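# Pour hazelnuts from bowl into jar, then reset bowl

## Task

Move all the hazelnuts out of the small bowl and into the open glass jar (pouring is allowed). Afterwards the bowl must rest on the table itself, either way up, and the jar must stand upright on the table itself. Neither the bowl nor the jar may be released or fall with no support a few millimetres beneath it. Anything that only stays in place because the robot holds it does not count. Finish by releasing everything and moving the hand away.

## Robot and tools

Robot: a single six-joint arm carrying a five-fingered right hand. The only camera is cam_wrist (504x504 px), mounted at the wrist. One reference image is available through show_instructions.

Frames. Scene frame: origin on the table surface below the arm base, +z up, +y to the left when facing along +x. Positions are in metres, orientation as a quaternion w,x,y,z. The hand point sits 0.05 m in front of the palm, where index pad and thumb tip meet when pinching. Its own axes: +z runs along the extended fingers (fingertips 0.06-0.07 m past the point), +y comes out of the palm, +x goes across the palm toward the little finger. A rigid wrist bracket on the little-finger side protrudes about 0.03 m beyond the point in +y and 0.11 m across the palm, so it can collide with things.

execute_actions {"actions": [...], "pictures": bool}. The list holds nothing (just report the state), one action, or one wait. An action is {"rows": [[14 numbers]...], "steps": n}: n is 1-15 control steps of 1/30 s each (default 15). Each row covers one step; when rows run out, the final row repeats. A wait is {"steps": n} with n up to 300; it is counted from the previous result, so thinking time is included.

Row layout (14 numbers, each in [-1, 1]): dx, dy, dz, rx, ry, rz, little, ring, middle, index, thumb_bend, thumb_turn, force_limit, speed. The first six are an offset, not a pose: they are expressed in the hand point's own axes and measured from the hand point pose printed in the most recent result that shows it (for a second call in one reply, or before any such result, from where the robot actually is when it starts). All rows of an action share that same reference; they do not add up. Scale: 1.0 equals 0.6 m of translation or 180 degrees; rx, ry, rz form a single rotation vector. Sending all zeros pulls the hand back to the reference pose rather than pausing. Per step, the commanded pose is clipped to 100 mm and 16 degrees from the measured one, and the arm trails commands by about 0.17 s, so big offsets may need several calls.

Hand numbers are absolute targets. Fingers: +1 straight, -1 fully curled. thumb_bend: +1 straight, -1 fully bent. thumb_turn: +1 out beside the palm, -1 swung in front of it facing the fingers. A pinch is roughly index -0.22, thumb_bend -0.75, thumb_turn -0.57. force_limit maps -1..+1 to about 0..10 N at the fingertip (0..15 N for both thumb motors) and only stops closing. speed maps -1..+1 from nearly still to full speed (full stroke in 0.6 s); close at -0.9 or slower for a gentle grip. A motor only reacts when its target shifts by 0.01 or more; once done it locks (holds at least 15 N). Repeating the same numbers keeps a grip. To grip harder, raise force_limit and send a target further closed than hand_measured; to relax, send one more open. A whole-hand wrap (thumb turned in front, set before arriving) fits objects 0.035-0.08 m wide, lying across the palm on the wrist side of the hand point.

move {"target": [14 numbers], "speed": m/s, "stop_force": N}. target is one row, read exactly like above (offset from the same reference). It drives the hand point in a straight line over 0.5-10 s; longer paths are cut off at 10 s. speed is 0.002-0.5 m/s (default 0.25), rotation capped at twice that in rad/s. The hand values are sent at the start. stop_force (13-80 N, not allowed in the first 0.2 s) ends the path when push against the motion rises that much above its pre-move value; the hand then backs off two steps and holds. It is measured along the line to the target in the starting hand axes, so it is unreliable on rotating moves. Omit it when leaving a surface you press on. The result adds a "move:" line: done, off_target, moving, held, fault, or contact (stop_force triggered), plus limits=paced (pose clipped) or limits=held (steps blocked), and the remaining distance.

wait {"seconds": 0-10} lets time pass with nothing new sent. zoom_image {"camera": "cam_wrist", "region": [x0, y0, x1, y1]} magnifies part of the latest image (pixels, origin top-left, at most 504x504). show_instructions takes no arguments. finished_scene {"scene": n} closes the current scene irreversibly; call it only after the goal holds.

Result lines: hand point position, quaternion and velocities in the scene frame; Wrist force and Wrist torque in hand axes (offset up to ~5.5 N, noise ~3.4 N, saturation ~100 N; "no reading" is harmless). "pose unreachable" and HELD mean the clearance check altered or blocked a command. "Hand target" is where the controller currently drives. hand_measured, hand_stopped_by (moving, target, force, stalled, fault) and hand_load_n give six values in motor order; loads near zero mean a grip was lost. MOTOR HOT appears from 70 °C; at 85 °C brakes engage until cooled.

Avoid: the arm is stiff, so never aim noticeably past a firm contact; approach slowly, ideally with stop_force. 150 N on any arm part or a joint over its torque limit (shoulder 293, elbow 133, wrists 48 N m, including held weight) causes a 10 s stop. Do not release or drop the bowl or jar in mid-air, do not tip the jar, and keep every object on the table. Loose items may get nudged occasionally; check the images before finishing.

Each tool is called after "Emit:" as name([rows], argument=value, ...), one row to a line, values as JSON.

Reference images:

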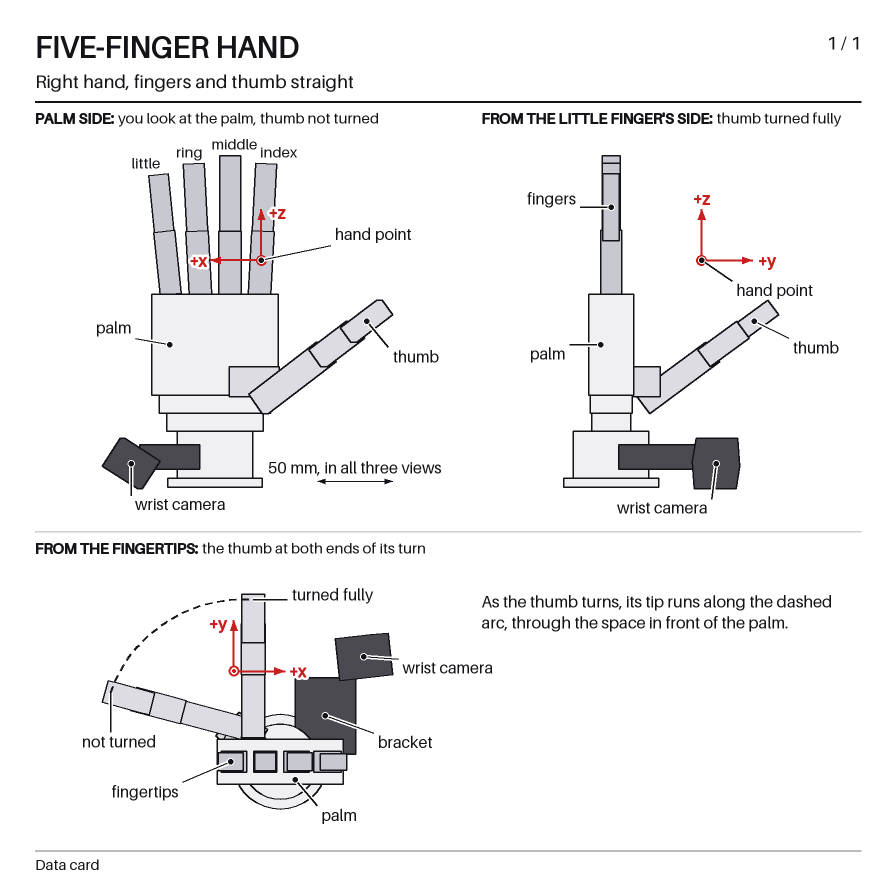

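## Session

Emit:
execute_actions(actions=[])

Scene clock: 0.00 s of 6000.00 s.
end_effector_position=(+0.7294, +0.0168, +0.2289) hand_measured=(+1.000, +1.000, +1.000, +1.000, +1.000, +1.000) hand_load_n=(+0.0, +0.0, +0.0, +0.0, +0.0, +0.0) hand_stopped_by=(target, target, target, target, target, target) hand_force_limit=0.00 hand_speed=-0.80 end_effector_quat_wxyz=(-0.043, -0.621, +0.782, +0.027) end_effector_velocity=(-0.000, -0.000, -0.000) end_effector_angular_velocity=(-0.002, +0.001, +0.001)
Joint positions: [-0.215 -0.867  1.335  1.194  1.608 -3.157]
Joint velocities: [ 0.001  0.     0.    -0.     0.002 -0.   ]
Motor temperatures (°C, as the motors report them): [29 29 29 34 37 32]
Wrist force (N, on the end effector, along its own x y z axes, offset not removed): no reading
Wrist torque (N m, same axes, about the end effector's origin, offset not removed): no reading
Hand target: +0.729, +0.017, +0.229; -0.043, -0.621, +0.782, +0.027

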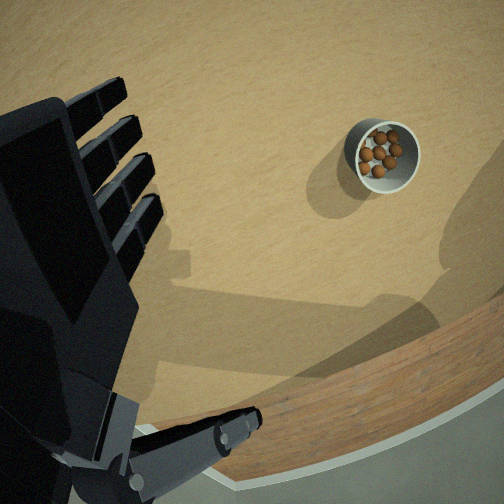

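Emit:
move(target=[0, 0.3, -0.2, 0, 0, 0, 1, 1, 1, 1, 1, 1, 0, 1], speed=0.3)

Scene clock: 40.73 s of 6000.00 s.
end_effector_position=(+0.5670, +0.0589, +0.3650) hand_measured=(+1.000, +1.000, +1.000, +1.000, +1.000, +1.000) hand_load_n=(+0.0, +0.0, +0.0, +0.0, +0.0, +0.0) hand_stopped_by=(target, target, target, target, target, target) hand_force_limit=0.00 hand_speed=1.00 end_effector_quat_wxyz=(-0.043, -0.621, +0.782, +0.027) end_effector_velocity=(-0.001, +0.001, +0.002) end_effector_angular_velocity=(+0.001, -0.002, -0.000)
Joint positions: [-0.212 -1.212  1.624  1.25   1.607 -3.155]
Joint velocities: [-0.    -0.004  0.002  0.001 -0.002 -0.   ]
Motor temperatures (°C, as the motors report them): [29 29 29 34 37 32]
Wrist force (N, on the end effector, along its own x y z axes, offset not removed): [2.4 -0.3 -4.2]
Wrist torque (N m, same axes, about the end effector's origin, offset not removed): [0.33 -0.42 0.25]
Hand target: +0.567, +0.059, +0.365; -0.043, -0.621, +0.782, +0.027
Off the commanded pose: 0.000 m, 0 deg.
After step 90, 36.30 s passed at rest.
move: done

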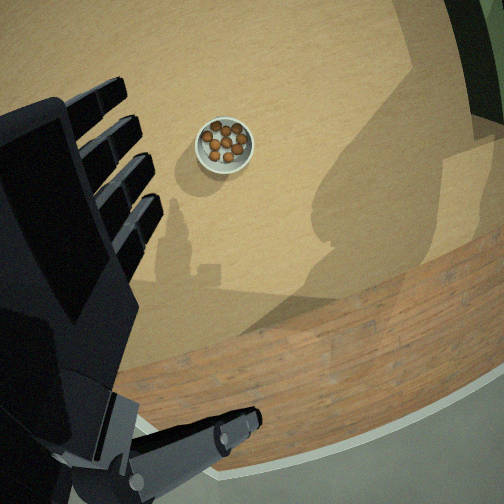

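Emit:
move(target=[0, 0, -0.1, 0, 0.178, 0, 1, 1, 1, 1, 1, 1, 0, 1], speed=0.3)

Scene clock: 57.77 s of 6000.00 s.
end_effector_position=(+0.5732, +0.0593, +0.4248) hand_measured=(+1.000, +1.000, +1.000, +1.000, +1.000, +1.000) hand_load_n=(+0.0, +0.0, +0.0, +0.0, +0.0, +0.0) hand_stopped_by=(target, target, target, target, target, target) hand_force_limit=0.00 hand_speed=1.00 end_effector_quat_wxyz=(-0.256, -0.605, +0.740, -0.145) end_effector_velocity=(-0.000, +0.000, +0.000) end_effector_angular_velocity=(-0.013, +0.004, -0.002)
Joint positions: [ 0.013 -1.139  1.49   1.447  2.13  -2.891]
Joint velocities: [ 0.005  0.003 -0.     0.007  0.011  0.011]
Motor temperatures (°C, as the motors report them): [29 29 29 34 37 32]
Wrist force (N, on the end effector, along its own x y z axes, offset not removed): [0.8 3.1 -5.4]
Wrist torque (N m, same axes, about the end effector's origin, offset not removed): [1.03 -0.17 0.37]
Hand target: +0.573, +0.059, +0.425; -0.257, -0.604, +0.740, -0.146
Off the commanded pose: 0.000 m, 0 deg.
After step 90, 12.53 s passed at rest.
move: done

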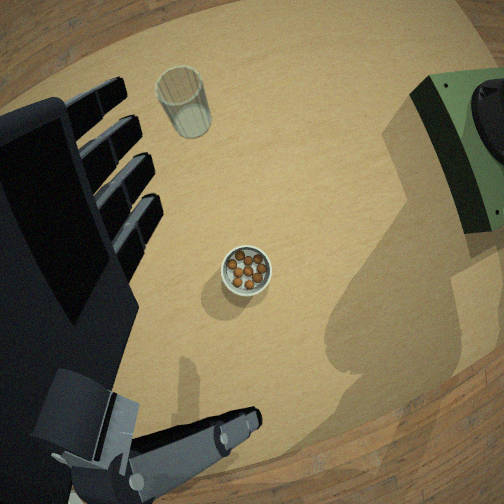

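Emit:
move(target=[0.283, 0, 0.177, 0, 0, 0, 1, 1, 1, 1, 1, 1, 0, 1], speed=0.3)

Scene clock: 101.40 s of 6000.00 s.
end_effector_position=(+0.5280, -0.1352, +0.4309) hand_measured=(+1.000, +1.000, +1.000, +1.000, +1.000, +1.000) hand_load_n=(+0.0, +0.0, +0.0, +0.0, +0.0, +0.0) hand_stopped_by=(target, target, target, target, target, target) hand_force_limit=0.00 hand_speed=1.00 end_effector_quat_wxyz=(-0.256, -0.604, +0.740, -0.145) end_effector_velocity=(+0.001, -0.001, -0.000) end_effector_angular_velocity=(+0.003, -0.003, +0.001)
Joint positions: [-0.298 -1.252  1.594  1.253  2.169 -3.26 ]
Joint velocities: [-0.003 -0.001 -0.001 -0.003 -0.003 -0.005]
Motor temperatures (°C, as the motors report them): [29 29 29 34 37 32]
Wrist force (N, on the end effector, along its own x y z axes, offset not removed): [-1.8 1.8 -4.4]
Wrist torque (N m, same axes, about the end effector's origin, offset not removed): [0.79 0.22 0.02]
Hand target: +0.528, -0.135, +0.431; -0.256, -0.605, +0.740, -0.145
Off the commanded pose: 0.001 m, 0 deg.
After step 90, 39.27 s passed at rest.
move: done

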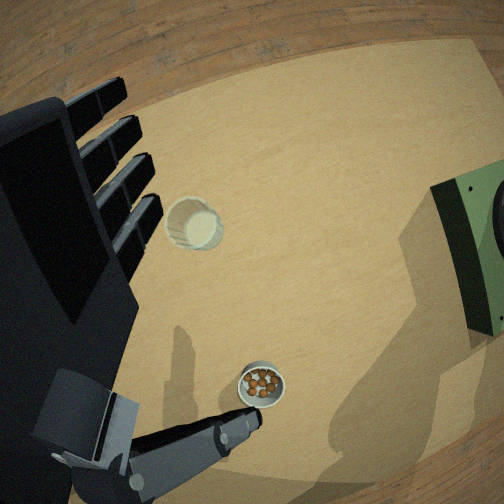

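Emit:
zoom_image(camera="cam_wrist", region=[150, 180, 310, 420])

Region (150, 180, 310, 420) of cam_wrist's 504x504 image, scaled by 2.100, with more detail than that image has.

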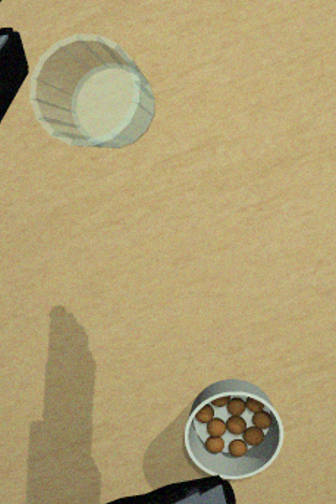

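Emit:
move(target=[-0.586, 0.147, 0.170, 0.535, 0.247, -0.260, 1, 1, 1, 1, 1, -1, 0, 1], speed=0.3)

Scene clock: 225.40 s of 6000.00 s.
end_effector_position=(+0.4700, +0.1198, +0.1605) hand_measured=(+1.000, +1.000, +1.000, +1.000, +1.000, -1.000) hand_load_n=(+0.0, +0.0, +0.0, +0.0, +0.0, +0.0) hand_stopped_by=(target, target, target, target, target, target) hand_force_limit=0.00 hand_speed=1.00 end_effector_quat_wxyz=(+0.001, +0.708, -0.002, +0.707) end_effector_velocity=(+0.000, +0.001, -0.002) end_effector_angular_velocity=(-0.004, -0.011, +0.012)
Joint positions: [ 0.066 -1.388  2.788 -1.403  1.61  -4.715]
Joint velocities: [-0.011  0.022  0.009 -0.042 -0.023 -0.004]
Motor temperatures (°C, as the motors report them): [29 29 29 34 37 32]
Wrist force (N, on the end effector, along its own x y z axes, offset not removed): [1.9 0.1 -6.4]
Wrist torque (N m, same axes, about the end effector's origin, offset not removed): [0.44 -0.22 0.24]
Hand target: +0.470, +0.120, +0.160; +0.001, +0.707, -0.001, +0.707
Off the commanded pose: 0.000 m, 0 deg.
After step 90, 117.00 s passed at rest.
move: done

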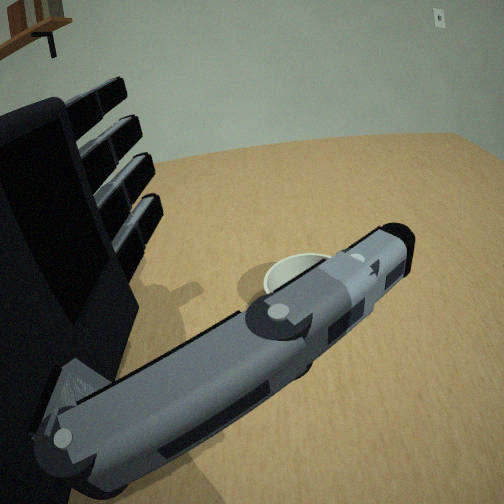

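Emit:
execute_actions([
  {"rows": [[0,0,0,0,0,0,1,1,1,1,1,1,0,1]], "steps": 15},
])

Emit:
execute_actions([
  {"steps": 10},
])

Scene clock: 234.13 s of 6000.00 s.
end_effector_position=(+0.4700, +0.1198, +0.1604) hand_measured=(+1.000, +1.000, +1.000, +1.000, +1.000, +0.130) hand_load_n=(+0.0, +0.0, +0.0, +0.0, +0.0, +0.0) hand_stopped_by=(target, target, target, target, target, moving) hand_force_limit=0.00 hand_speed=1.00 end_effector_quat_wxyz=(+0.001, +0.708, -0.002, +0.707) end_effector_velocity=(+0.000, -0.000, +0.000) end_effector_angular_velocity=(+0.001, +0.000, -0.002)
Joint positions: [ 0.066 -1.387  2.788 -1.403  1.61  -4.715]
Joint velocities: [-0.001 -0.001 -0.001  0.001  0.001  0.001]
Motor temperatures (°C, as the motors report them): [29 29 29 34 37 32]
Wrist force (N, on the end effector, along its own x y z axes, offset not removed): [-1.7 -1.6 -3.3]
Wrist torque (N m, same axes, about the end effector's origin, offset not removed): [0.11 0.14 -0.07]
Hand target: +0.470, +0.120, +0.160; +0.001, +0.708, -0.002, +0.707
Off the commanded pose: 0.000 m, 0 deg.
Steps of this call (steps 1 to 90: nothing new was sent; then 5.23 s passed at rest; steps 91 to 105: all 15 steps of this action). Readings (end_effector_position | what the end effector reports):
91: (+0.4701, +0.1199, +0.1602) | hand_measured=(+1.000, +1.000, +1.000, +1.000, +1.000, -1.000) hand_load_n=(+0.0, +0.0, +0.0, +0.0, +0.0, +0.0) hand_stopped_by=(target, target, target, target, target, moving) hand_force_limit=0.00 hand_speed=1.00
92: (+0.4700, +0.1198, +0.1602) | hand_measured=(+1.000, +1.000, +1.000, +1.000, +1.000, -1.000) hand_load_n=(+0.0, +0.0, +0.0, +0.0, +0.0, +0.0) hand_stopped_by=(target, target, target, target, target, moving) hand_force_limit=0.00 hand_speed=1.00
94: (+0.4699, +0.1198, +0.1602) | hand_measured=(+1.000, +1.000, +1.000, +1.000, +1.000, -0.916) hand_load_n=(+0.0, +0.0, +0.0, +0.0, +0.0, +0.5) hand_stopped_by=(target, target, target, target, target, moving) hand_force_limit=0.00 hand_speed=1.00
98: (+0.4699, +0.1197, +0.1603) | hand_measured=(+1.000, +1.000, +1.000, +1.000, +1.000, -0.536) hand_load_n=(+0.0, +0.0, +0.0, +0.0, +0.0, +0.0) hand_stopped_by=(target, target, target, target, target, moving) hand_force_limit=0.00 hand_speed=1.00
105: the state above

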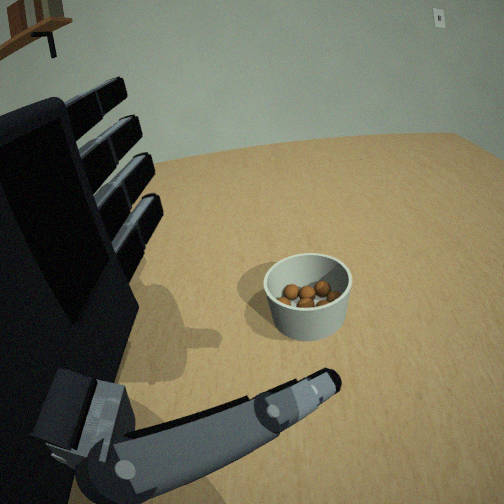

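Scene clock: 234.47 s of 6000.00 s.
end_effector_position=(+0.4700, +0.1198, +0.1604) hand_measured=(+1.000, +1.000, +1.000, +1.000, +1.000, +1.000) hand_load_n=(+0.0, +0.0, +0.0, +0.0, +0.0, +0.0) hand_stopped_by=(target, target, target, target, target, moving) hand_force_limit=0.00 hand_speed=1.00 end_effector_quat_wxyz=(+0.001, +0.708, -0.002, +0.707) end_effector_velocity=(-0.000, -0.000, +0.000) end_effector_angular_velocity=(-0.001, +0.000, -0.001)
Joint positions: [ 0.066 -1.388  2.788 -1.403  1.61  -4.715]
Joint velocities: [-0.    -0.     0.    -0.     0.    -0.001]
Motor temperatures (°C, as the motors report them): [29 29 29 34 37 32]
Wrist force (N, on the end effector, along its own x y z axes, offset not removed): [2.1 1.5 -5.7]
Wrist torque (N m, same axes, about the end effector's origin, offset not removed): [0.89 -0.31 0.26]
Hand target: +0.470, +0.120, +0.160; +0.001, +0.708, -0.002, +0.707
Off the commanded pose: 0.000 m, 0 deg.
Steps of this call (steps 1 to 10: nothing new was sent). Readings (end_effector_position | what the end effector reports):
1: (+0.4700, +0.1198, +0.1604) | hand_measured=(+1.000, +1.000, +1.000, +1.000, +1.000, +0.224) hand_load_n=(+0.0, +0.0, +0.0, +0.0, +0.0, +0.0) hand_stopped_by=(target, target, target, target, target, moving) hand_force_limit=0.00 hand_speed=1.00
2: (+0.4700, +0.1198, +0.1604) | hand_measured=(+1.000, +1.000, +1.000, +1.000, +1.000, +0.320) hand_load_n=(+0.0, +0.0, +0.0, +0.0, +0.0, +0.0) hand_stopped_by=(target, target, target, target, target, moving) hand_force_limit=0.00 hand_speed=1.00
4: (+0.4700, +0.1198, +0.1604) | hand_measured=(+1.000, +1.000, +1.000, +1.000, +1.000, +0.510) hand_load_n=(+0.0, +0.0, +0.0, +0.0, +0.0, +0.0) hand_stopped_by=(target, target, target, target, target, moving) hand_force_limit=0.00 hand_speed=1.00
8: (+0.4700, +0.1198, +0.1604) | hand_measured=(+1.000, +1.000, +1.000, +1.000, +1.000, +0.892) hand_load_n=(+0.0, +0.0, +0.0, +0.0, +0.0, +0.0) hand_stopped_by=(target, target, target, target, target, moving) hand_force_limit=0.00 hand_speed=1.00
10: the state above

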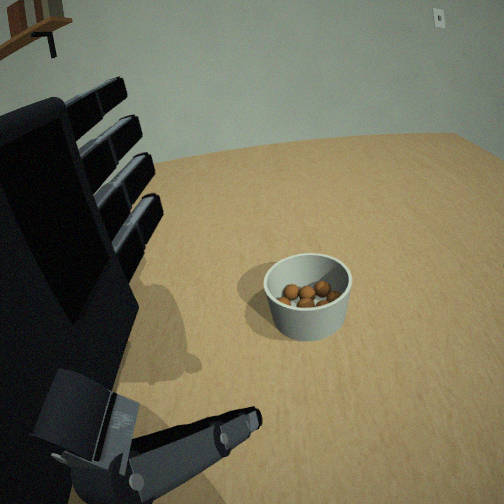

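Emit:
move(target=[-0.2, -0.03, 0.122, 0, 0, 0, 1, 1, 1, 1, 1, -1, 0, 1], speed=0.15)

Scene clock: 285.50 s of 6000.00 s.
end_effector_position=(+0.5431, +0.1376, +0.0410) hand_measured=(+1.000, +1.000, +1.000, +1.000, +1.000, -1.000) hand_load_n=(+0.0, +0.0, +0.0, +0.0, +0.0, +0.0) hand_stopped_by=(target, target, target, target, target, target) hand_force_limit=0.00 hand_speed=1.00 end_effector_quat_wxyz=(+0.001, +0.708, -0.002, +0.707) end_effector_velocity=(+0.001, +0.001, -0.002) end_effector_angular_velocity=(-0.001, -0.000, +0.000)
Joint positions: [ 0.118 -0.915  2.629 -1.716  1.662 -4.715]
Joint velocities: [ 0.001  0.006 -0.004 -0.003  0.001 -0.001]
Motor temperatures (°C, as the motors report them): [29 29 29 34 37 32]
Wrist force (N, on the end effector, along its own x y z axes, offset not removed): [0.6 1.0 -4.9]
Wrist torque (N m, same axes, about the end effector's origin, offset not removed): [0.58 -0.14 0.19]
Hand target: +0.543, +0.138, +0.041; +0.001, +0.708, -0.002, +0.707
Off the commanded pose: 0.001 m, 0 deg.
After step 90, 46.50 s passed at rest.
move: done

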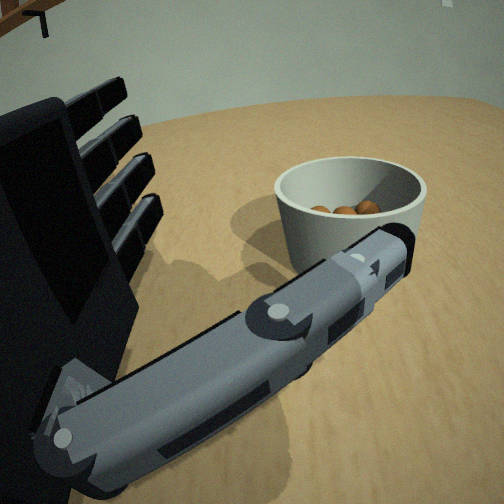

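Emit:
move(target=[-0.018, 0, 0, 0, 0, 0, 1, 1, 1, 1, 1, -1, 0, 1], speed=0.03)

Emit:
move(target=[0, 0.077, 0.057, 0, 0, 0, 1, 1, 1, 1, 1, -1, 0, 1], speed=0.05)

Scene clock: 312.00 s of 6000.00 s.
end_effector_position=(+0.5430, +0.1376, +0.0305) hand_measured=(+1.000, +1.000, +1.000, +1.000, +1.000, -1.000) hand_load_n=(+0.0, +0.0, +0.0, +0.0, +0.0, +0.0) hand_stopped_by=(target, target, target, target, target, target) hand_force_limit=0.00 hand_speed=1.00 end_effector_quat_wxyz=(+0.001, +0.708, -0.002, +0.707) end_effector_velocity=(+0.001, -0.000, -0.002) end_effector_angular_velocity=(+0.000, -0.003, -0.001)
Joint positions: [ 0.118 -0.881  2.624 -1.745  1.662 -4.715]
Joint velocities: [-0.     0.009 -0.002 -0.01   0.     0.   ]
Motor temperatures (°C, as the motors report them): [29 29 29 34 37 32]
Wrist force (N, on the end effector, along its own x y z axes, offset not removed): [1.5 2.0 -1.4]
Wrist torque (N m, same axes, about the end effector's origin, offset not removed): [0.51 -0.26 0.46]
Hand target: +0.543, +0.138, +0.030; +0.001, +0.708, -0.002, +0.707
Off the commanded pose: 0.000 m, 0 deg.
After step 90, 22.73 s passed at rest.
move: done

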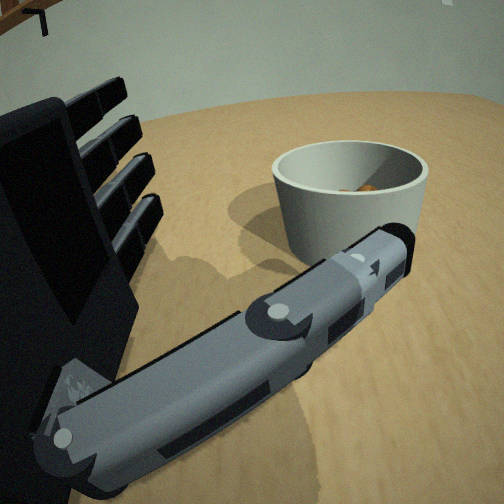

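Scene clock: 313.57 s of 6000.00 s.
end_effector_position=(+0.5769, +0.0917, +0.0304) hand_measured=(+1.000, +1.000, +1.000, +1.000, +1.000, -1.000) hand_load_n=(+0.0, +0.0, +0.0, +0.0, +0.0, +0.0) hand_stopped_by=(target, target, target, target, target, target) hand_force_limit=0.00 hand_speed=1.00 end_effector_quat_wxyz=(+0.001, +0.708, -0.002, +0.707) end_effector_velocity=(+0.003, -0.002, +0.000) end_effector_angular_velocity=(+0.001, -0.002, +0.001)
Joint positions: [-0.038 -0.885  2.613 -1.73   1.506 -4.714]
Joint velocities: [-0.007 -0.    -0.002  0.001 -0.008  0.001]
Motor temperatures (°C, as the motors report them): [29 29 29 34 37 32]
Wrist force (N, on the end effector, along its own x y z axes, offset not removed): [3.0 0.8 -5.6]
Wrist torque (N m, same axes, about the end effector's origin, offset not removed): [0.58 -0.62 0.36]
Hand target: +0.577, +0.092, +0.030; +0.001, +0.708, -0.002, +0.707
Off the commanded pose: 0.000 m, 0 deg.
move: done

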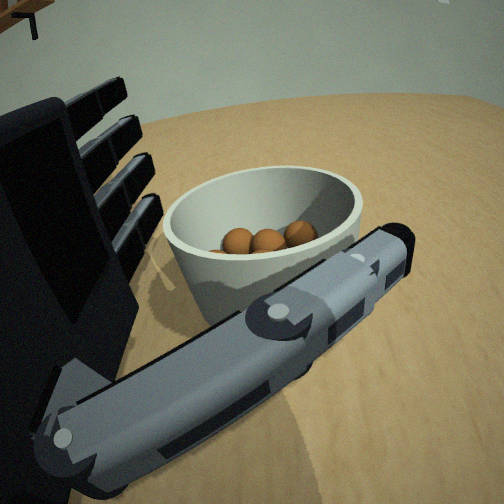

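Emit:
move(target=[0, 0.022, 0.013, 0, 0, 0, 1, 1, 1, 1, 1, -1, 0, 1], speed=0.02)

Emit:
execute_actions([
  {"rows": [[0,0,0,0,0,0,1,1,-1,-1,-1,-1,0.4,-0.6]], "steps": 15},
], pictures=false)

Emit:
wait(seconds=1.5)

Scene clock: 330.70 s of 6000.00 s.
end_effector_position=(+0.5845, +0.0788, +0.0304) hand_measured=(+1.000, +1.000, +1.000, +1.000, +1.000, -1.000) hand_load_n=(+0.0, +0.0, +0.0, +0.0, +0.0, +0.0) hand_stopped_by=(target, target, target, target, target, target) hand_force_limit=0.00 hand_speed=1.00 end_effector_quat_wxyz=(+0.001, +0.708, -0.002, +0.707) end_effector_velocity=(+0.002, -0.002, -0.000) end_effector_angular_velocity=(+0.000, +0.001, +0.002)
Joint positions: [-0.079 -0.886  2.61  -1.727  1.465 -4.714]
Joint velocities: [-0.007  0.    -0.001  0.002 -0.008 -0.   ]
Motor temperatures (°C, as the motors report them): [29 29 29 34 37 32]
Wrist force (N, on the end effector, along its own x y z axes, offset not removed): [1.2 1.3 -5.1]
Wrist torque (N m, same axes, about the end effector's origin, offset not removed): [0.62 -0.23 0.30]
Hand target: +0.585, +0.079, +0.030; +0.001, +0.708, -0.002, +0.707
Off the commanded pose: 0.000 m, 0 deg.
After step 90, 13.10 s passed at rest.
move: done

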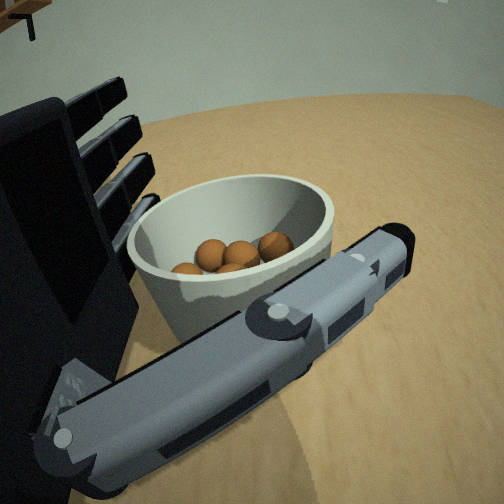

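Scene clock: 331.20 s of 6000.00 s.
end_effector_position=(+0.5846, +0.0788, +0.0304) hand_measured=(+1.000, +1.000, +0.736, +0.736, +0.832, -1.000) hand_load_n=(+0.0, +0.0, +0.0, +0.0, +0.0, +0.0) hand_stopped_by=(target, target, moving, moving, moving, target) hand_force_limit=0.40 hand_speed=-0.60 end_effector_quat_wxyz=(+0.001, +0.708, -0.002, +0.707) end_effector_velocity=(-0.001, +0.000, -0.000) end_effector_angular_velocity=(-0.000, +0.001, +0.001)
Joint positions: [-0.079 -0.886  2.61  -1.726  1.465 -4.714]
Joint velocities: [ 0.    -0.     0.001  0.001 -0.001 -0.   ]
Motor temperatures (°C, as the motors report them): [29 29 29 34 37 32]
Wrist force (N, on the end effector, along its own x y z axes, offset not removed): [1.4 1.7 -5.5]
Wrist torque (N m, same axes, about the end effector's origin, offset not removed): [0.75 -0.37 0.36]
Hand target: +0.585, +0.079, +0.030; +0.001, +0.708, -0.002, +0.707
Off the commanded pose: 0.000 m, 0 deg.
Steps of this call (steps 1 to 15: all 15 steps of this action). Readings (end_effector_position | what the end effector reports):
1: (+0.5846, +0.0787, +0.0304) | hand_measured=(+1.000, +1.000, +1.000, +1.000, +1.000, -1.000) hand_load_n=(+0.0, +0.0, +0.0, +0.0, +0.0, +0.0) hand_stopped_by=(target, target, moving, moving, moving, target) hand_force_limit=0.40 hand_speed=-0.60
2: (+0.5846, +0.0787, +0.0304) | hand_measured=(+1.000, +1.000, +1.000, +1.000, +1.000, -1.000) hand_load_n=(+0.0, +0.0, +0.0, +0.0, +0.0, +0.0) hand_stopped_by=(target, target, moving, moving, moving, target) hand_force_limit=0.40 hand_speed=-0.60
4: (+0.5846, +0.0787, +0.0304) | hand_measured=(+1.000, +1.000, +0.980, +0.980, +0.988, -1.000) hand_load_n=(+0.0, +0.0, +0.0, +0.0, +0.0, +0.0) hand_stopped_by=(target, target, moving, moving, moving, target) hand_force_limit=0.40 hand_speed=-0.60
8: (+0.5846, +0.0787, +0.0304) | hand_measured=(+1.000, +1.000, +0.890, +0.890, +0.932, -1.000) hand_load_n=(+0.0, +0.0, +0.0, +0.0, +0.0, +0.0) hand_stopped_by=(target, target, moving, moving, moving, target) hand_force_limit=0.40 hand_speed=-0.60
15: the state above

Scene clock: 332.70 s of 6000.00 s.
end_effector_position=(+0.5846, +0.0788, +0.0304) hand_measured=(+1.000, +1.000, -0.264, +0.382, +0.626, -1.000) hand_load_n=(+0.0, +0.0, +1.5, +6.0, +11.0, +1.0) hand_stopped_by=(target, target, moving, force, force, target) hand_force_limit=0.40 hand_speed=-0.60 end_effector_quat_wxyz=(+0.001, +0.708, -0.002, +0.707) end_effector_velocity=(+0.000, +0.001, -0.000) end_effector_angular_velocity=(+0.000, +0.001, +0.002)
Joint positions: [-0.079 -0.886  2.61  -1.727  1.465 -4.714]
Joint velocities: [ 0.001 -0.    -0.     0.001 -0.001  0.   ]
Motor temperatures (°C, as the motors report them): [29 29 29 34 37 32]
Wrist force (N, on the end effector, along its own x y z axes, offset not removed): [8.9 -2.8 0.0]
Wrist torque (N m, same axes, about the end effector's origin, offset not removed): [0.25 0.17 0.64]
Hand target: +0.585, +0.079, +0.030; +0.001, +0.708, -0.002, +0.707
Off the commanded pose: 0.000 m, 0 deg.
Steps of this call (steps 1 to 45: nothing new was sent). Readings (end_effector_position | what the end effector reports):
1: (+0.5846, +0.0788, +0.0304) | hand_measured=(+1.000, +1.000, +0.714, +0.714, +0.818, -1.000) hand_load_n=(+0.0, +0.0, +0.0, +0.0, +0.0, +0.0) hand_stopped_by=(target, target, moving, moving, moving, target) hand_force_limit=0.40 hand_speed=-0.60
2: (+0.5846, +0.0788, +0.0304) | hand_measured=(+1.000, +1.000, +0.690, +0.690, +0.804, -1.000) hand_load_n=(+0.0, +0.0, +0.0, +0.0, +0.0, +0.0) hand_stopped_by=(target, target, moving, moving, moving, target) hand_force_limit=0.40 hand_speed=-0.60
4: (+0.5846, +0.0788, +0.0304) | hand_measured=(+1.000, +1.000, +0.646, +0.646, +0.776, -1.000) hand_load_n=(+0.0, +0.0, +0.0, +0.0, +0.0, +0.0) hand_stopped_by=(target, target, moving, moving, moving, target) hand_force_limit=0.40 hand_speed=-0.60
8: (+0.5846, +0.0788, +0.0304) | hand_measured=(+1.000, +1.000, +0.558, +0.558, +0.720, -1.000) hand_load_n=(+0.0, +0.0, +0.0, +0.0, +0.0, +0.0) hand_stopped_by=(target, target, moving, moving, moving, target) hand_force_limit=0.40 hand_speed=-0.60
45: the state above

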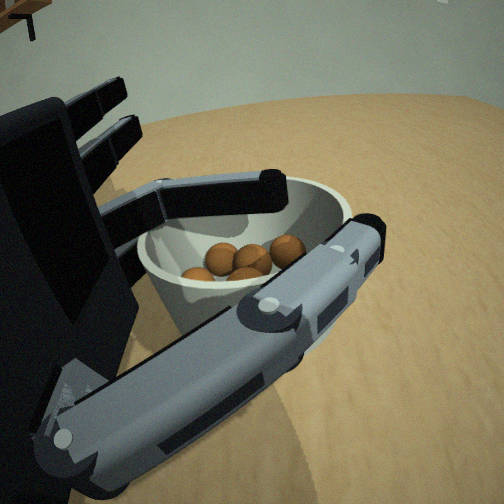

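Emit:
execute_actions([
  {"rows": [[0,0,0,0,0,0,1,1,1,-1,-1,-1,0.4,0.5]], "steps": 15},
])

Scene clock: 358.13 s of 6000.00 s.
end_effector_position=(+0.5845, +0.0788, +0.0304) hand_measured=(+1.000, +1.000, -0.008, +0.384, +0.626, -1.000) hand_load_n=(+0.0, +0.0, -1.0, +9.0, +8.5, -1.5) hand_stopped_by=(target, target, moving, force, force, target) hand_force_limit=0.40 hand_speed=0.50 end_effector_quat_wxyz=(+0.001, +0.708, -0.002, +0.707) end_effector_velocity=(+0.000, -0.000, +0.000) end_effector_angular_velocity=(+0.000, -0.001, -0.001)
Joint positions: [-0.079 -0.886  2.61  -1.727  1.465 -4.714]
Joint velocities: [ 0.     0.    -0.001 -0.001  0.002  0.   ]
Motor temperatures (°C, as the motors report them): [29 29 29 34 37 32]
Wrist force (N, on the end effector, along its own x y z axes, offset not removed): [12.4 1.9 -6.0]
Wrist torque (N m, same axes, about the end effector's origin, offset not removed): [0.76 -0.11 0.69]
Hand target: +0.585, +0.079, +0.030; +0.001, +0.708, -0.002, +0.707
Off the commanded pose: 0.000 m, 0 deg.
Steps of this call (steps 1 to 100: nothing new was sent; then 21.60 s passed at rest; steps 101 to 115: all 15 steps of this action). Readings (end_effector_position | what the end effector reports):
101: (+0.5846, +0.0788, +0.0304) | hand_measured=(+1.000, +1.000, -1.000, +0.382, +0.626, -1.000) hand_load_n=(+0.0, +0.0, +1.0, +6.5, +10.5, +0.5) hand_stopped_by=(target, target, moving, force, force, target) hand_force_limit=0.40 hand_speed=0.50
102: (+0.5846, +0.0788, +0.0304) | hand_measured=(+1.000, +1.000, -1.000, +0.382, +0.626, -1.000) hand_load_n=(+0.0, +0.0, +1.0, +6.5, +10.5, +0.5) hand_stopped_by=(target, target, moving, force, force, target) hand_force_limit=0.40 hand_speed=0.50
104: (+0.5845, +0.0788, +0.0304) | hand_measured=(+1.000, +1.000, -0.924, +0.384, +0.626, -1.000) hand_load_n=(+0.0, +0.0, -1.0, +8.5, +9.0, -1.0) hand_stopped_by=(target, target, moving, force, force, target) hand_force_limit=0.40 hand_speed=0.50
108: (+0.5845, +0.0788, +0.0304) | hand_measured=(+1.000, +1.000, -0.592, +0.384, +0.626, -1.000) hand_load_n=(+0.0, +0.0, -1.0, +8.5, +9.0, -1.0) hand_stopped_by=(target, target, moving, force, force, target) hand_force_limit=0.40 hand_speed=0.50
115: the state above

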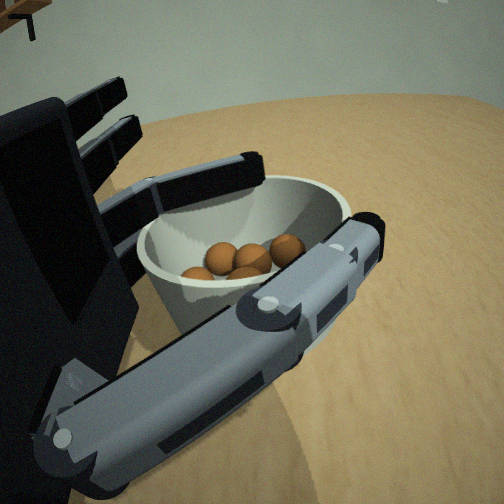

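Emit:
move(target=[0.03, 0, 0, 0, 0, 0, 1, 1, 1, -1, -1, -1, 0.4, 0.5], speed=0.02)

Scene clock: 372.23 s of 6000.00 s.
end_effector_position=(+0.5845, +0.0788, +0.0480) hand_measured=(+1.000, +1.000, +1.000, +0.384, +0.626, -1.000) hand_load_n=(+0.0, +0.0, +0.0, +7.5, +10.0, +0.5) hand_stopped_by=(target, target, target, force, force, target) hand_force_limit=0.40 hand_speed=0.50 end_effector_quat_wxyz=(+0.001, +0.708, -0.002, +0.707) end_effector_velocity=(-0.001, +0.001, +0.003) end_effector_angular_velocity=(+0.001, +0.000, +0.001)
Joint positions: [-0.079 -0.943  2.618 -1.678  1.465 -4.714]
Joint velocities: [ 0.001 -0.009  0.002  0.007 -0.     0.001]
Motor temperatures (°C, as the motors report them): [29 29 29 34 37 32]
Wrist force (N, on the end effector, along its own x y z axes, offset not removed): [0.4 2.4 -5.4]
Wrist torque (N m, same axes, about the end effector's origin, offset not removed): [0.98 -0.34 0.48]
Hand target: +0.585, +0.079, +0.048; +0.001, +0.708, -0.002, +0.707
Off the commanded pose: 0.000 m, 0 deg.
After step 90, 9.90 s passed at rest.
move: done

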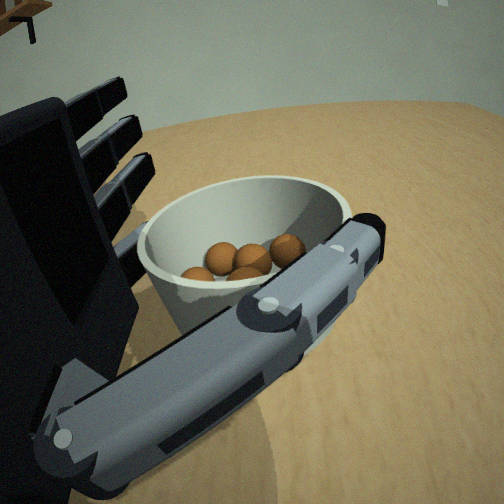

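Emit:
move(target=[0.287, 0.382, 0.008, 0, 0, 0, 1, 1, 1, -1, -1, -1, 0.4, 0.5], speed=0.15)

Emit:
move(target=[0, 0, 0, 0, 0, 0.25, 1, 1, 1, -1, -1, -1, 0.4, 0.5], speed=0.15)

Scene clock: 443.33 s of 6000.00 s.
end_effector_position=(+0.5891, -0.1498, +0.2193) hand_measured=(+1.000, +1.000, +1.000, +0.384, +0.626, -1.000) hand_load_n=(+0.0, +0.0, +0.0, +7.5, +10.0, +0.5) hand_stopped_by=(target, target, target, force, force, target) hand_force_limit=0.40 hand_speed=0.50 end_effector_quat_wxyz=(+0.001, +0.707, -0.002, +0.707) end_effector_velocity=(+0.000, -0.002, +0.001) end_effector_angular_velocity=(+0.002, +0.002, +0.002)
Joint positions: [-0.785 -1.52   2.633 -1.117  0.759 -4.711]
Joint velocities: [-0.005 -0.004 -0.003  0.01  -0.007  0.   ]
Motor temperatures (°C, as the motors report them): [29 29 29 34 37 32]
Wrist force (N, on the end effector, along its own x y z axes, offset not removed): [-0.6 1.8 -3.8]
Wrist torque (N m, same axes, about the end effector's origin, offset not removed): [0.79 -0.17 0.22]
Hand target: +0.589, -0.150, +0.219; +0.001, +0.708, -0.002, +0.707
Off the commanded pose: 0.001 m, 0 deg.
After step 90, 65.60 s passed at rest.
move: done

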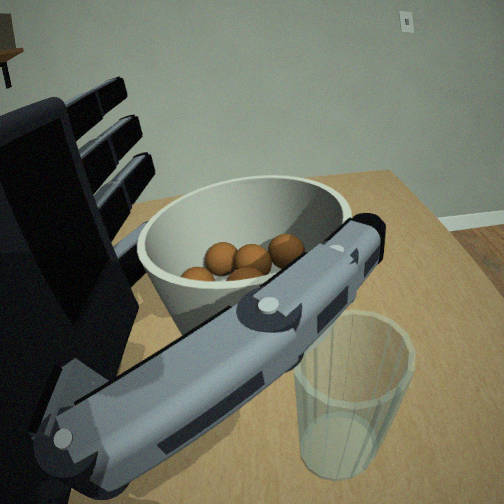

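Scene clock: 446.40 s of 6000.00 s.
end_effector_position=(+0.5892, -0.1498, +0.2193) hand_measured=(+1.000, +1.000, +1.000, +0.384, +0.626, -1.000) hand_load_n=(+0.0, +0.0, +0.0, +7.0, +10.0, +0.0) hand_stopped_by=(target, target, target, force, force, target) hand_force_limit=0.40 hand_speed=0.50 end_effector_quat_wxyz=(-0.269, +0.653, -0.272, +0.654) end_effector_velocity=(+0.000, -0.001, +0.000) end_effector_angular_velocity=(+0.012, -0.002, -0.000)
Joint positions: [-0.874 -1.591  2.587 -1.001  0.671 -3.927]
Joint velocities: [-0.002  0.    -0.001 -0.002 -0.002  0.015]
Motor temperatures (°C, as the motors report them): [29 29 29 34 37 32]
Wrist force (N, on the end effector, along its own x y z axes, offset not removed): [-1.8 3.9 -2.8]
Wrist torque (N m, same axes, about the end effector's origin, offset not removed): [0.90 -0.07 0.17]
Hand target: +0.589, -0.150, +0.219; -0.269, +0.653, -0.273, +0.653
Off the commanded pose: 0.000 m, 0 deg.
move: done

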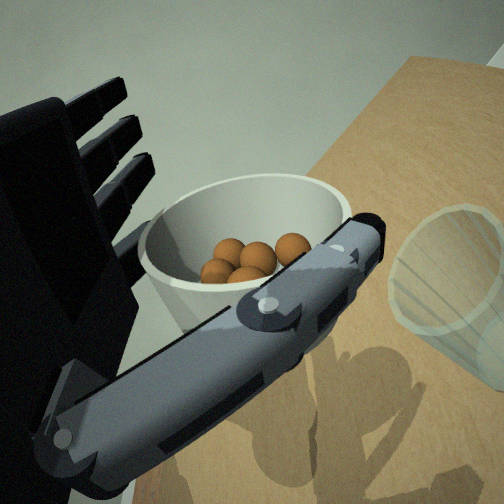

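Emit:
move(target=[-0.0035, 0.041, 0.02, 0, 0, 0.12, 1, 1, 1, -1, -1, -1, 0.4, 0.5], speed=0.08)

Scene clock: 480.43 s of 6000.00 s.
end_effector_position=(+0.6012, -0.1656, +0.2006) hand_measured=(+1.000, +1.000, +1.000, +0.384, +0.626, -1.000) hand_load_n=(+0.0, +0.0, +0.0, +7.0, +10.0, -0.5) hand_stopped_by=(target, target, target, force, force, target) hand_force_limit=0.40 hand_speed=0.50 end_effector_quat_wxyz=(-0.386, +0.591, -0.389, +0.592) end_effector_velocity=(+0.001, -0.000, -0.001) end_effector_angular_velocity=(+0.014, -0.001, +0.002)
Joint positions: [-0.921 -1.502  2.545 -1.048  0.623 -3.551]
Joint velocities: [-0.001  0.004 -0.002 -0.004 -0.003  0.016]
Motor temperatures (°C, as the motors report them): [29 29 29 34 37 32]
Wrist force (N, on the end effector, along its own x y z axes, offset not removed): [-1.6 4.1 -3.9]
Wrist torque (N m, same axes, about the end effector's origin, offset not removed): [0.73 0.08 0.22]
Hand target: +0.601, -0.166, +0.201; -0.387, +0.590, -0.390, +0.592
Off the commanded pose: 0.000 m, 0 deg.
After step 90, 28.33 s passed at rest.
move: done

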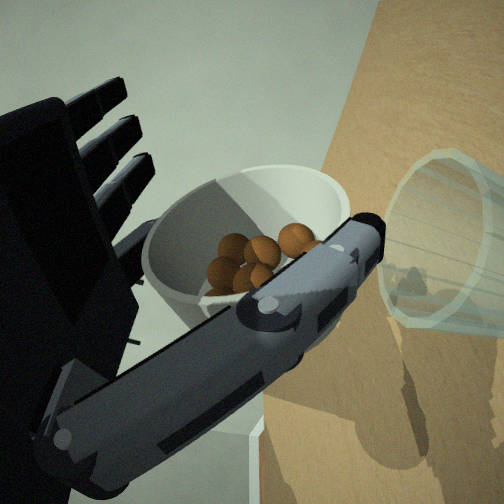

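Emit:
execute_actions([
  {"rows": [[0,0,0,0,0,0,1,1,1,-0.95,-0.95,-1,0.85,-0.9]], "steps": 15},
])

Scene clock: 498.33 s of 6000.00 s.
end_effector_position=(+0.6012, -0.1657, +0.2006) hand_measured=(+1.000, +1.000, +1.000, +0.370, +0.622, -1.000) hand_load_n=(+0.0, +0.0, +0.0, +10.0, +13.0, -0.5) hand_stopped_by=(target, target, target, force, force, target) hand_force_limit=0.85 hand_speed=-0.90 end_effector_quat_wxyz=(-0.386, +0.591, -0.389, +0.592) end_effector_velocity=(+0.000, +0.001, +0.000) end_effector_angular_velocity=(-0.001, -0.000, +0.001)
Joint positions: [-0.921 -1.502  2.545 -1.048  0.623 -3.551]
Joint velocities: [ 0.001 -0.     0.001 -0.001 -0.    -0.001]
Motor temperatures (°C, as the motors report them): [29 29 29 34 37 32]
Wrist force (N, on the end effector, along its own x y z axes, offset not removed): [1.4 2.5 -3.4]
Wrist torque (N m, same axes, about the end effector's origin, offset not removed): [0.51 -0.41 0.37]
Hand target: +0.601, -0.166, +0.201; -0.386, +0.591, -0.389, +0.592
Off the commanded pose: 0.000 m, 0 deg.
Steps of this call (steps 1 to 90: nothing new was sent; then 14.40 s passed at rest; steps 91 to 105: all 15 steps of this action). Readings (end_effector_position | what the end effector reports):
91: (+0.6012, -0.1657, +0.2005) | hand_measured=(+1.000, +1.000, +1.000, +0.384, +0.626, -1.000) hand_load_n=(+0.0, +0.0, +0.0, +7.0, +10.0, -0.5) hand_stopped_by=(target, target, target, moving, moving, target) hand_force_limit=0.85 hand_speed=-0.90
92: (+0.6012, -0.1657, +0.2005) | hand_measured=(+1.000, +1.000, +1.000, +0.384, +0.626, -1.000) hand_load_n=(+0.0, +0.0, +0.0, +7.0, +10.0, -0.5) hand_stopped_by=(target, target, target, moving, moving, target) hand_force_limit=0.85 hand_speed=-0.90
94: (+0.6012, -0.1657, +0.2005) | hand_measured=(+1.000, +1.000, +1.000, +0.378, +0.626, -1.000) hand_load_n=(+0.0, +0.0, +0.0, +8.0, +11.0, -0.5) hand_stopped_by=(target, target, target, moving, moving, target) hand_force_limit=0.85 hand_speed=-0.90
98: (+0.6012, -0.1658, +0.2006) | hand_measured=(+1.000, +1.000, +1.000, +0.370, +0.618, -1.000) hand_load_n=(+0.0, +0.0, +0.0, +10.5, +14.0, -1.0) hand_stopped_by=(target, target, target, force, moving, target) hand_force_limit=0.85 hand_speed=-0.90
105: the state above

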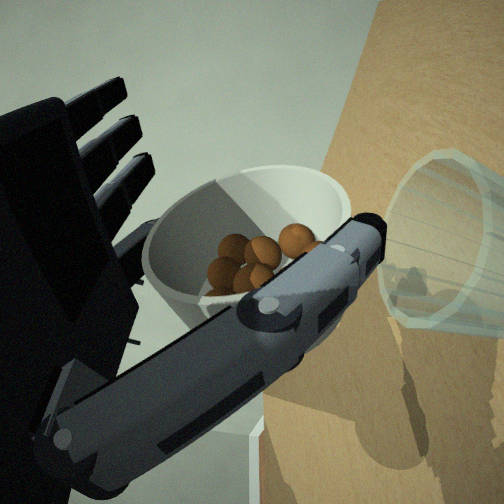

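Emit:
move(target=[0, 0, 0, 0, 0, 0.075, 1, 1, 1, -0.95, -0.95, -1, 0.85, -0.9], speed=0.04)

Scene clock: 514.27 s of 6000.00 s.
end_effector_position=(+0.6012, -0.1657, +0.2007) hand_measured=(+1.000, +1.000, +1.000, +0.370, +0.622, -1.000) hand_load_n=(+0.0, +0.0, +0.0, +10.0, +13.0, -1.0) hand_stopped_by=(target, target, target, force, force, target) hand_force_limit=0.85 hand_speed=-0.90 end_effector_quat_wxyz=(-0.452, +0.541, -0.456, +0.543) end_effector_velocity=(-0.000, +0.001, -0.000) end_effector_angular_velocity=(+0.015, +0.001, +0.002)
Joint positions: [-0.948 -1.484  2.533 -1.054  0.597 -3.317]
Joint velocities: [-0.001  0.001  0.     0.    -0.003  0.013]
Motor temperatures (°C, as the motors report them): [29 29 29 34 37 32]
Wrist force (N, on the end effector, along its own x y z axes, offset not removed): [3.3 2.7 -5.1]
Wrist torque (N m, same axes, about the end effector's origin, offset not removed): [0.57 -0.65 0.37]
Hand target: +0.601, -0.166, +0.201; -0.453, +0.541, -0.456, +0.542
Off the commanded pose: 0.000 m, 0 deg.
After step 90, 9.73 s passed at rest.
move: done

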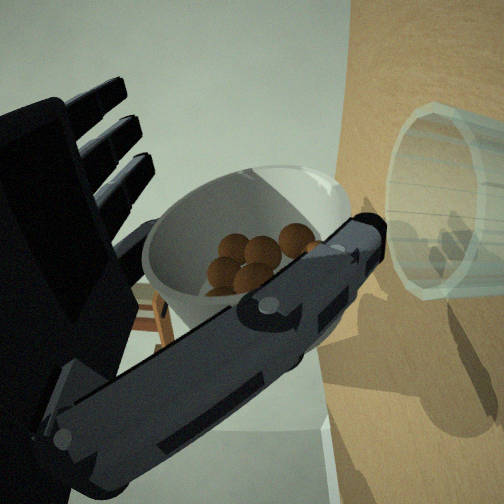

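Emit:
move(target=[0, 0, 0, 0, 0, 0.06, 1, 1, 1, -0.95, -0.95, -1, 0.85, -0.9], speed=0.03)

Scene clock: 524.60 s of 6000.00 s.
end_effector_position=(+0.6013, -0.1657, +0.2007) hand_measured=(+1.000, +1.000, +1.000, +0.370, +0.624, -1.000) hand_load_n=(+0.0, +0.0, +0.0, +10.0, +13.0, -1.0) hand_stopped_by=(target, target, target, force, force, target) hand_force_limit=0.85 hand_speed=-0.90 end_effector_quat_wxyz=(+0.501, -0.496, +0.504, -0.498) end_effector_velocity=(+0.001, +0.000, +0.000) end_effector_angular_velocity=(+0.012, -0.001, +0.001)
Joint positions: [-0.967 -1.463  2.525 -1.067  0.578 -3.13 ]
Joint velocities: [ 0.     0.002 -0.001 -0.003 -0.001  0.014]
Motor temperatures (°C, as the motors report them): [29 29 29 34 37 32]
Wrist force (N, on the end effector, along its own x y z axes, offset not removed): [1.0 2.9 -4.9]
Wrist torque (N m, same axes, about the end effector's origin, offset not removed): [0.74 -0.19 0.24]
Hand target: +0.601, -0.166, +0.201; +0.502, -0.496, +0.505, -0.498
Off the commanded pose: 0.000 m, 0 deg.
After step 90, 4.00 s passed at rest.
move: done

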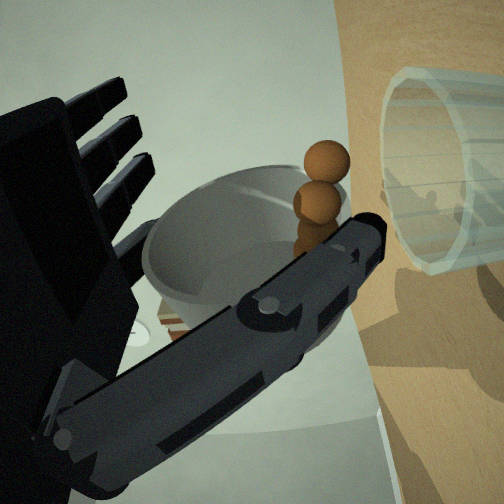

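Emit:
wait(seconds=1.0)

Scene clock: 531.13 s of 6000.00 s.
end_effector_position=(+0.6013, -0.1657, +0.2007) hand_measured=(+1.000, +1.000, +1.000, +0.370, +0.624, -1.000) hand_load_n=(+0.0, +0.0, +0.0, +10.0, +13.0, -1.0) hand_stopped_by=(target, target, target, force, force, target) hand_force_limit=0.85 hand_speed=-0.90 end_effector_quat_wxyz=(+0.502, -0.496, +0.505, -0.498) end_effector_velocity=(-0.000, -0.000, -0.000) end_effector_angular_velocity=(+0.000, +0.000, -0.001)
Joint positions: [-0.967 -1.463  2.525 -1.067  0.578 -3.128]
Joint velocities: [-0.001 -0.     0.001 -0.     0.     0.   ]
Motor temperatures (°C, as the motors report them): [29 29 29 34 37 32]
Wrist force (N, on the end effector, along its own x y z axes, offset not removed): [-0.5 1.6 -5.3]
Wrist torque (N m, same axes, about the end effector's origin, offset not removed): [0.46 0.06 0.27]
Hand target: +0.601, -0.166, +0.201; +0.502, -0.496, +0.505, -0.498
Off the commanded pose: 0.000 m, 0 deg.
Steps of this call (steps 1 to 196: nothing new was sent). Readings (end_effector_position | what the end effector reports):
1: (+0.6013, -0.1657, +0.2007) | hand_measured=(+1.000, +1.000, +1.000, +0.370, +0.624, -1.000) hand_load_n=(+0.0, +0.0, +0.0, +10.0, +13.0, -1.0) hand_stopped_by=(target, target, target, force, force, target) hand_force_limit=0.85 hand_speed=-0.90
2: (+0.6013, -0.1657, +0.2007) | hand_measured=(+1.000, +1.000, +1.000, +0.370, +0.624, -1.000) hand_load_n=(+0.0, +0.0, +0.0, +10.0, +13.0, -1.0) hand_stopped_by=(target, target, target, force, force, target) hand_force_limit=0.85 hand_speed=-0.90
4: (+0.6013, -0.1657, +0.2007) | hand_measured=(+1.000, +1.000, +1.000, +0.370, +0.624, -1.000) hand_load_n=(+0.0, +0.0, +0.0, +10.0, +13.0, -1.0) hand_stopped_by=(target, target, target, force, force, target) hand_force_limit=0.85 hand_speed=-0.90
8: (+0.6013, -0.1657, +0.2007) | hand_measured=(+1.000, +1.000, +1.000, +0.370, +0.624, -1.000) hand_load_n=(+0.0, +0.0, +0.0, +10.0, +13.0, -1.0) hand_stopped_by=(target, target, target, force, force, target) hand_force_limit=0.85 hand_speed=-0.90
196: the state above

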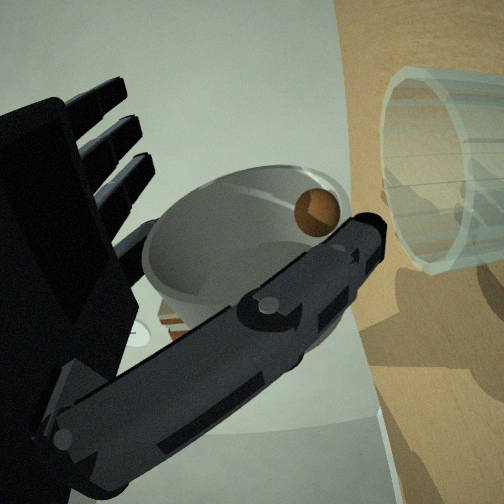

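Emit:
move(target=[0.017, 0, 0, 0, 0, 0.1, 1, 1, 1, -0.95, -0.95, -1, 0.85, -0.9], speed=0.04)

Scene clock: 541.57 s of 6000.00 s.
end_effector_position=(+0.6013, -0.1758, +0.2006) hand_measured=(+1.000, +1.000, +1.000, +0.370, +0.624, -1.000) hand_load_n=(+0.0, +0.0, +0.0, +10.0, +13.0, -1.5) hand_stopped_by=(target, target, target, force, force, target) hand_force_limit=0.85 hand_speed=-0.90 end_effector_quat_wxyz=(+0.573, -0.411, +0.576, -0.414) end_effector_velocity=(+0.000, +0.000, +0.000) end_effector_angular_velocity=(+0.014, -0.000, +0.001)
Joint positions: [-1.007 -1.411  2.504 -1.098  0.538 -2.815]
Joint velocities: [-0.     0.002 -0.001 -0.002 -0.001  0.015]
Motor temperatures (°C, as the motors report them): [29 29 29 34 37 32]
Wrist force (N, on the end effector, along its own x y z axes, offset not removed): [2.3 3.3 -5.4]
Wrist torque (N m, same axes, about the end effector's origin, offset not removed): [0.68 -0.24 0.26]
Hand target: +0.601, -0.176, +0.201; +0.573, -0.411, +0.576, -0.413
Off the commanded pose: 0.000 m, 0 deg.
move: done

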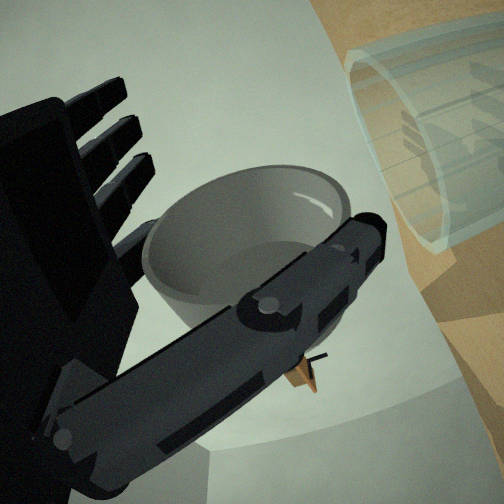

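Emit:
move(target=[-0.054, -0.026, -0.02, 0, 0, -0.604, 1, 1, 1, -0.95, -0.95, -1, 0.85, -0.9], speed=0.3)

Scene clock: 559.37 s of 6000.00 s.
end_effector_position=(+0.5891, -0.1502, +0.2256) hand_measured=(+1.000, +1.000, +1.000, +0.370, +0.624, -1.000) hand_load_n=(+0.0, +0.0, +0.0, +10.5, +13.0, +0.5) hand_stopped_by=(target, target, target, force, force, target) hand_force_limit=0.85 hand_speed=-0.90 end_effector_quat_wxyz=(+0.002, +0.708, -0.002, +0.707) end_effector_velocity=(-0.000, +0.001, -0.000) end_effector_angular_velocity=(-0.012, +0.003, +0.002)
Joint positions: [-0.786 -1.538  2.629 -1.094  0.758 -4.713]
Joint velocities: [ 0.002  0.001  0.     0.003 -0.    -0.015]
Motor temperatures (°C, as the motors report them): [29 29 29 34 37 32]
Wrist force (N, on the end effector, along its own x y z axes, offset not removed): [-2.2 2.3 -5.1]
Wrist torque (N m, same axes, about the end effector's origin, offset not removed): [0.90 0.06 0.17]
Hand target: +0.589, -0.150, +0.226; +0.002, +0.708, -0.001, +0.707
Off the commanded pose: 0.000 m, 0 deg.
After step 90, 11.07 s passed at rest.
move: done

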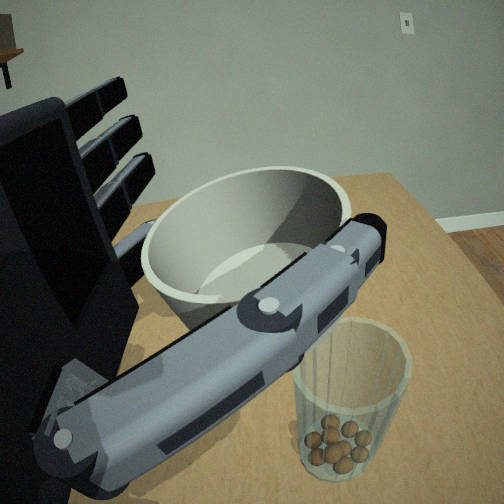

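Emit:
zoom_image(camera="cam_wrist", region=[280, 380, 420, 500])

Region (280, 380, 420, 500) of cam_wrist's 504x504 image, scaled by 3.600, with more detail than that image has; it fills the top 432 rows of this view, and the rest is white.

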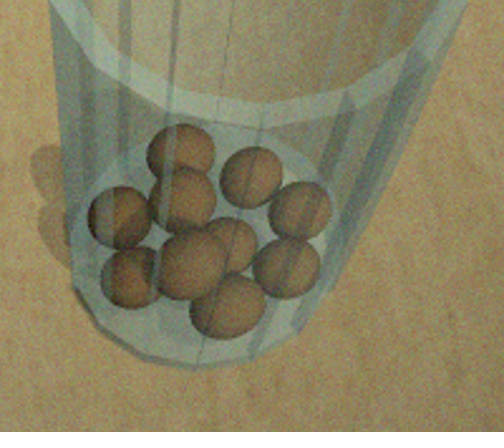

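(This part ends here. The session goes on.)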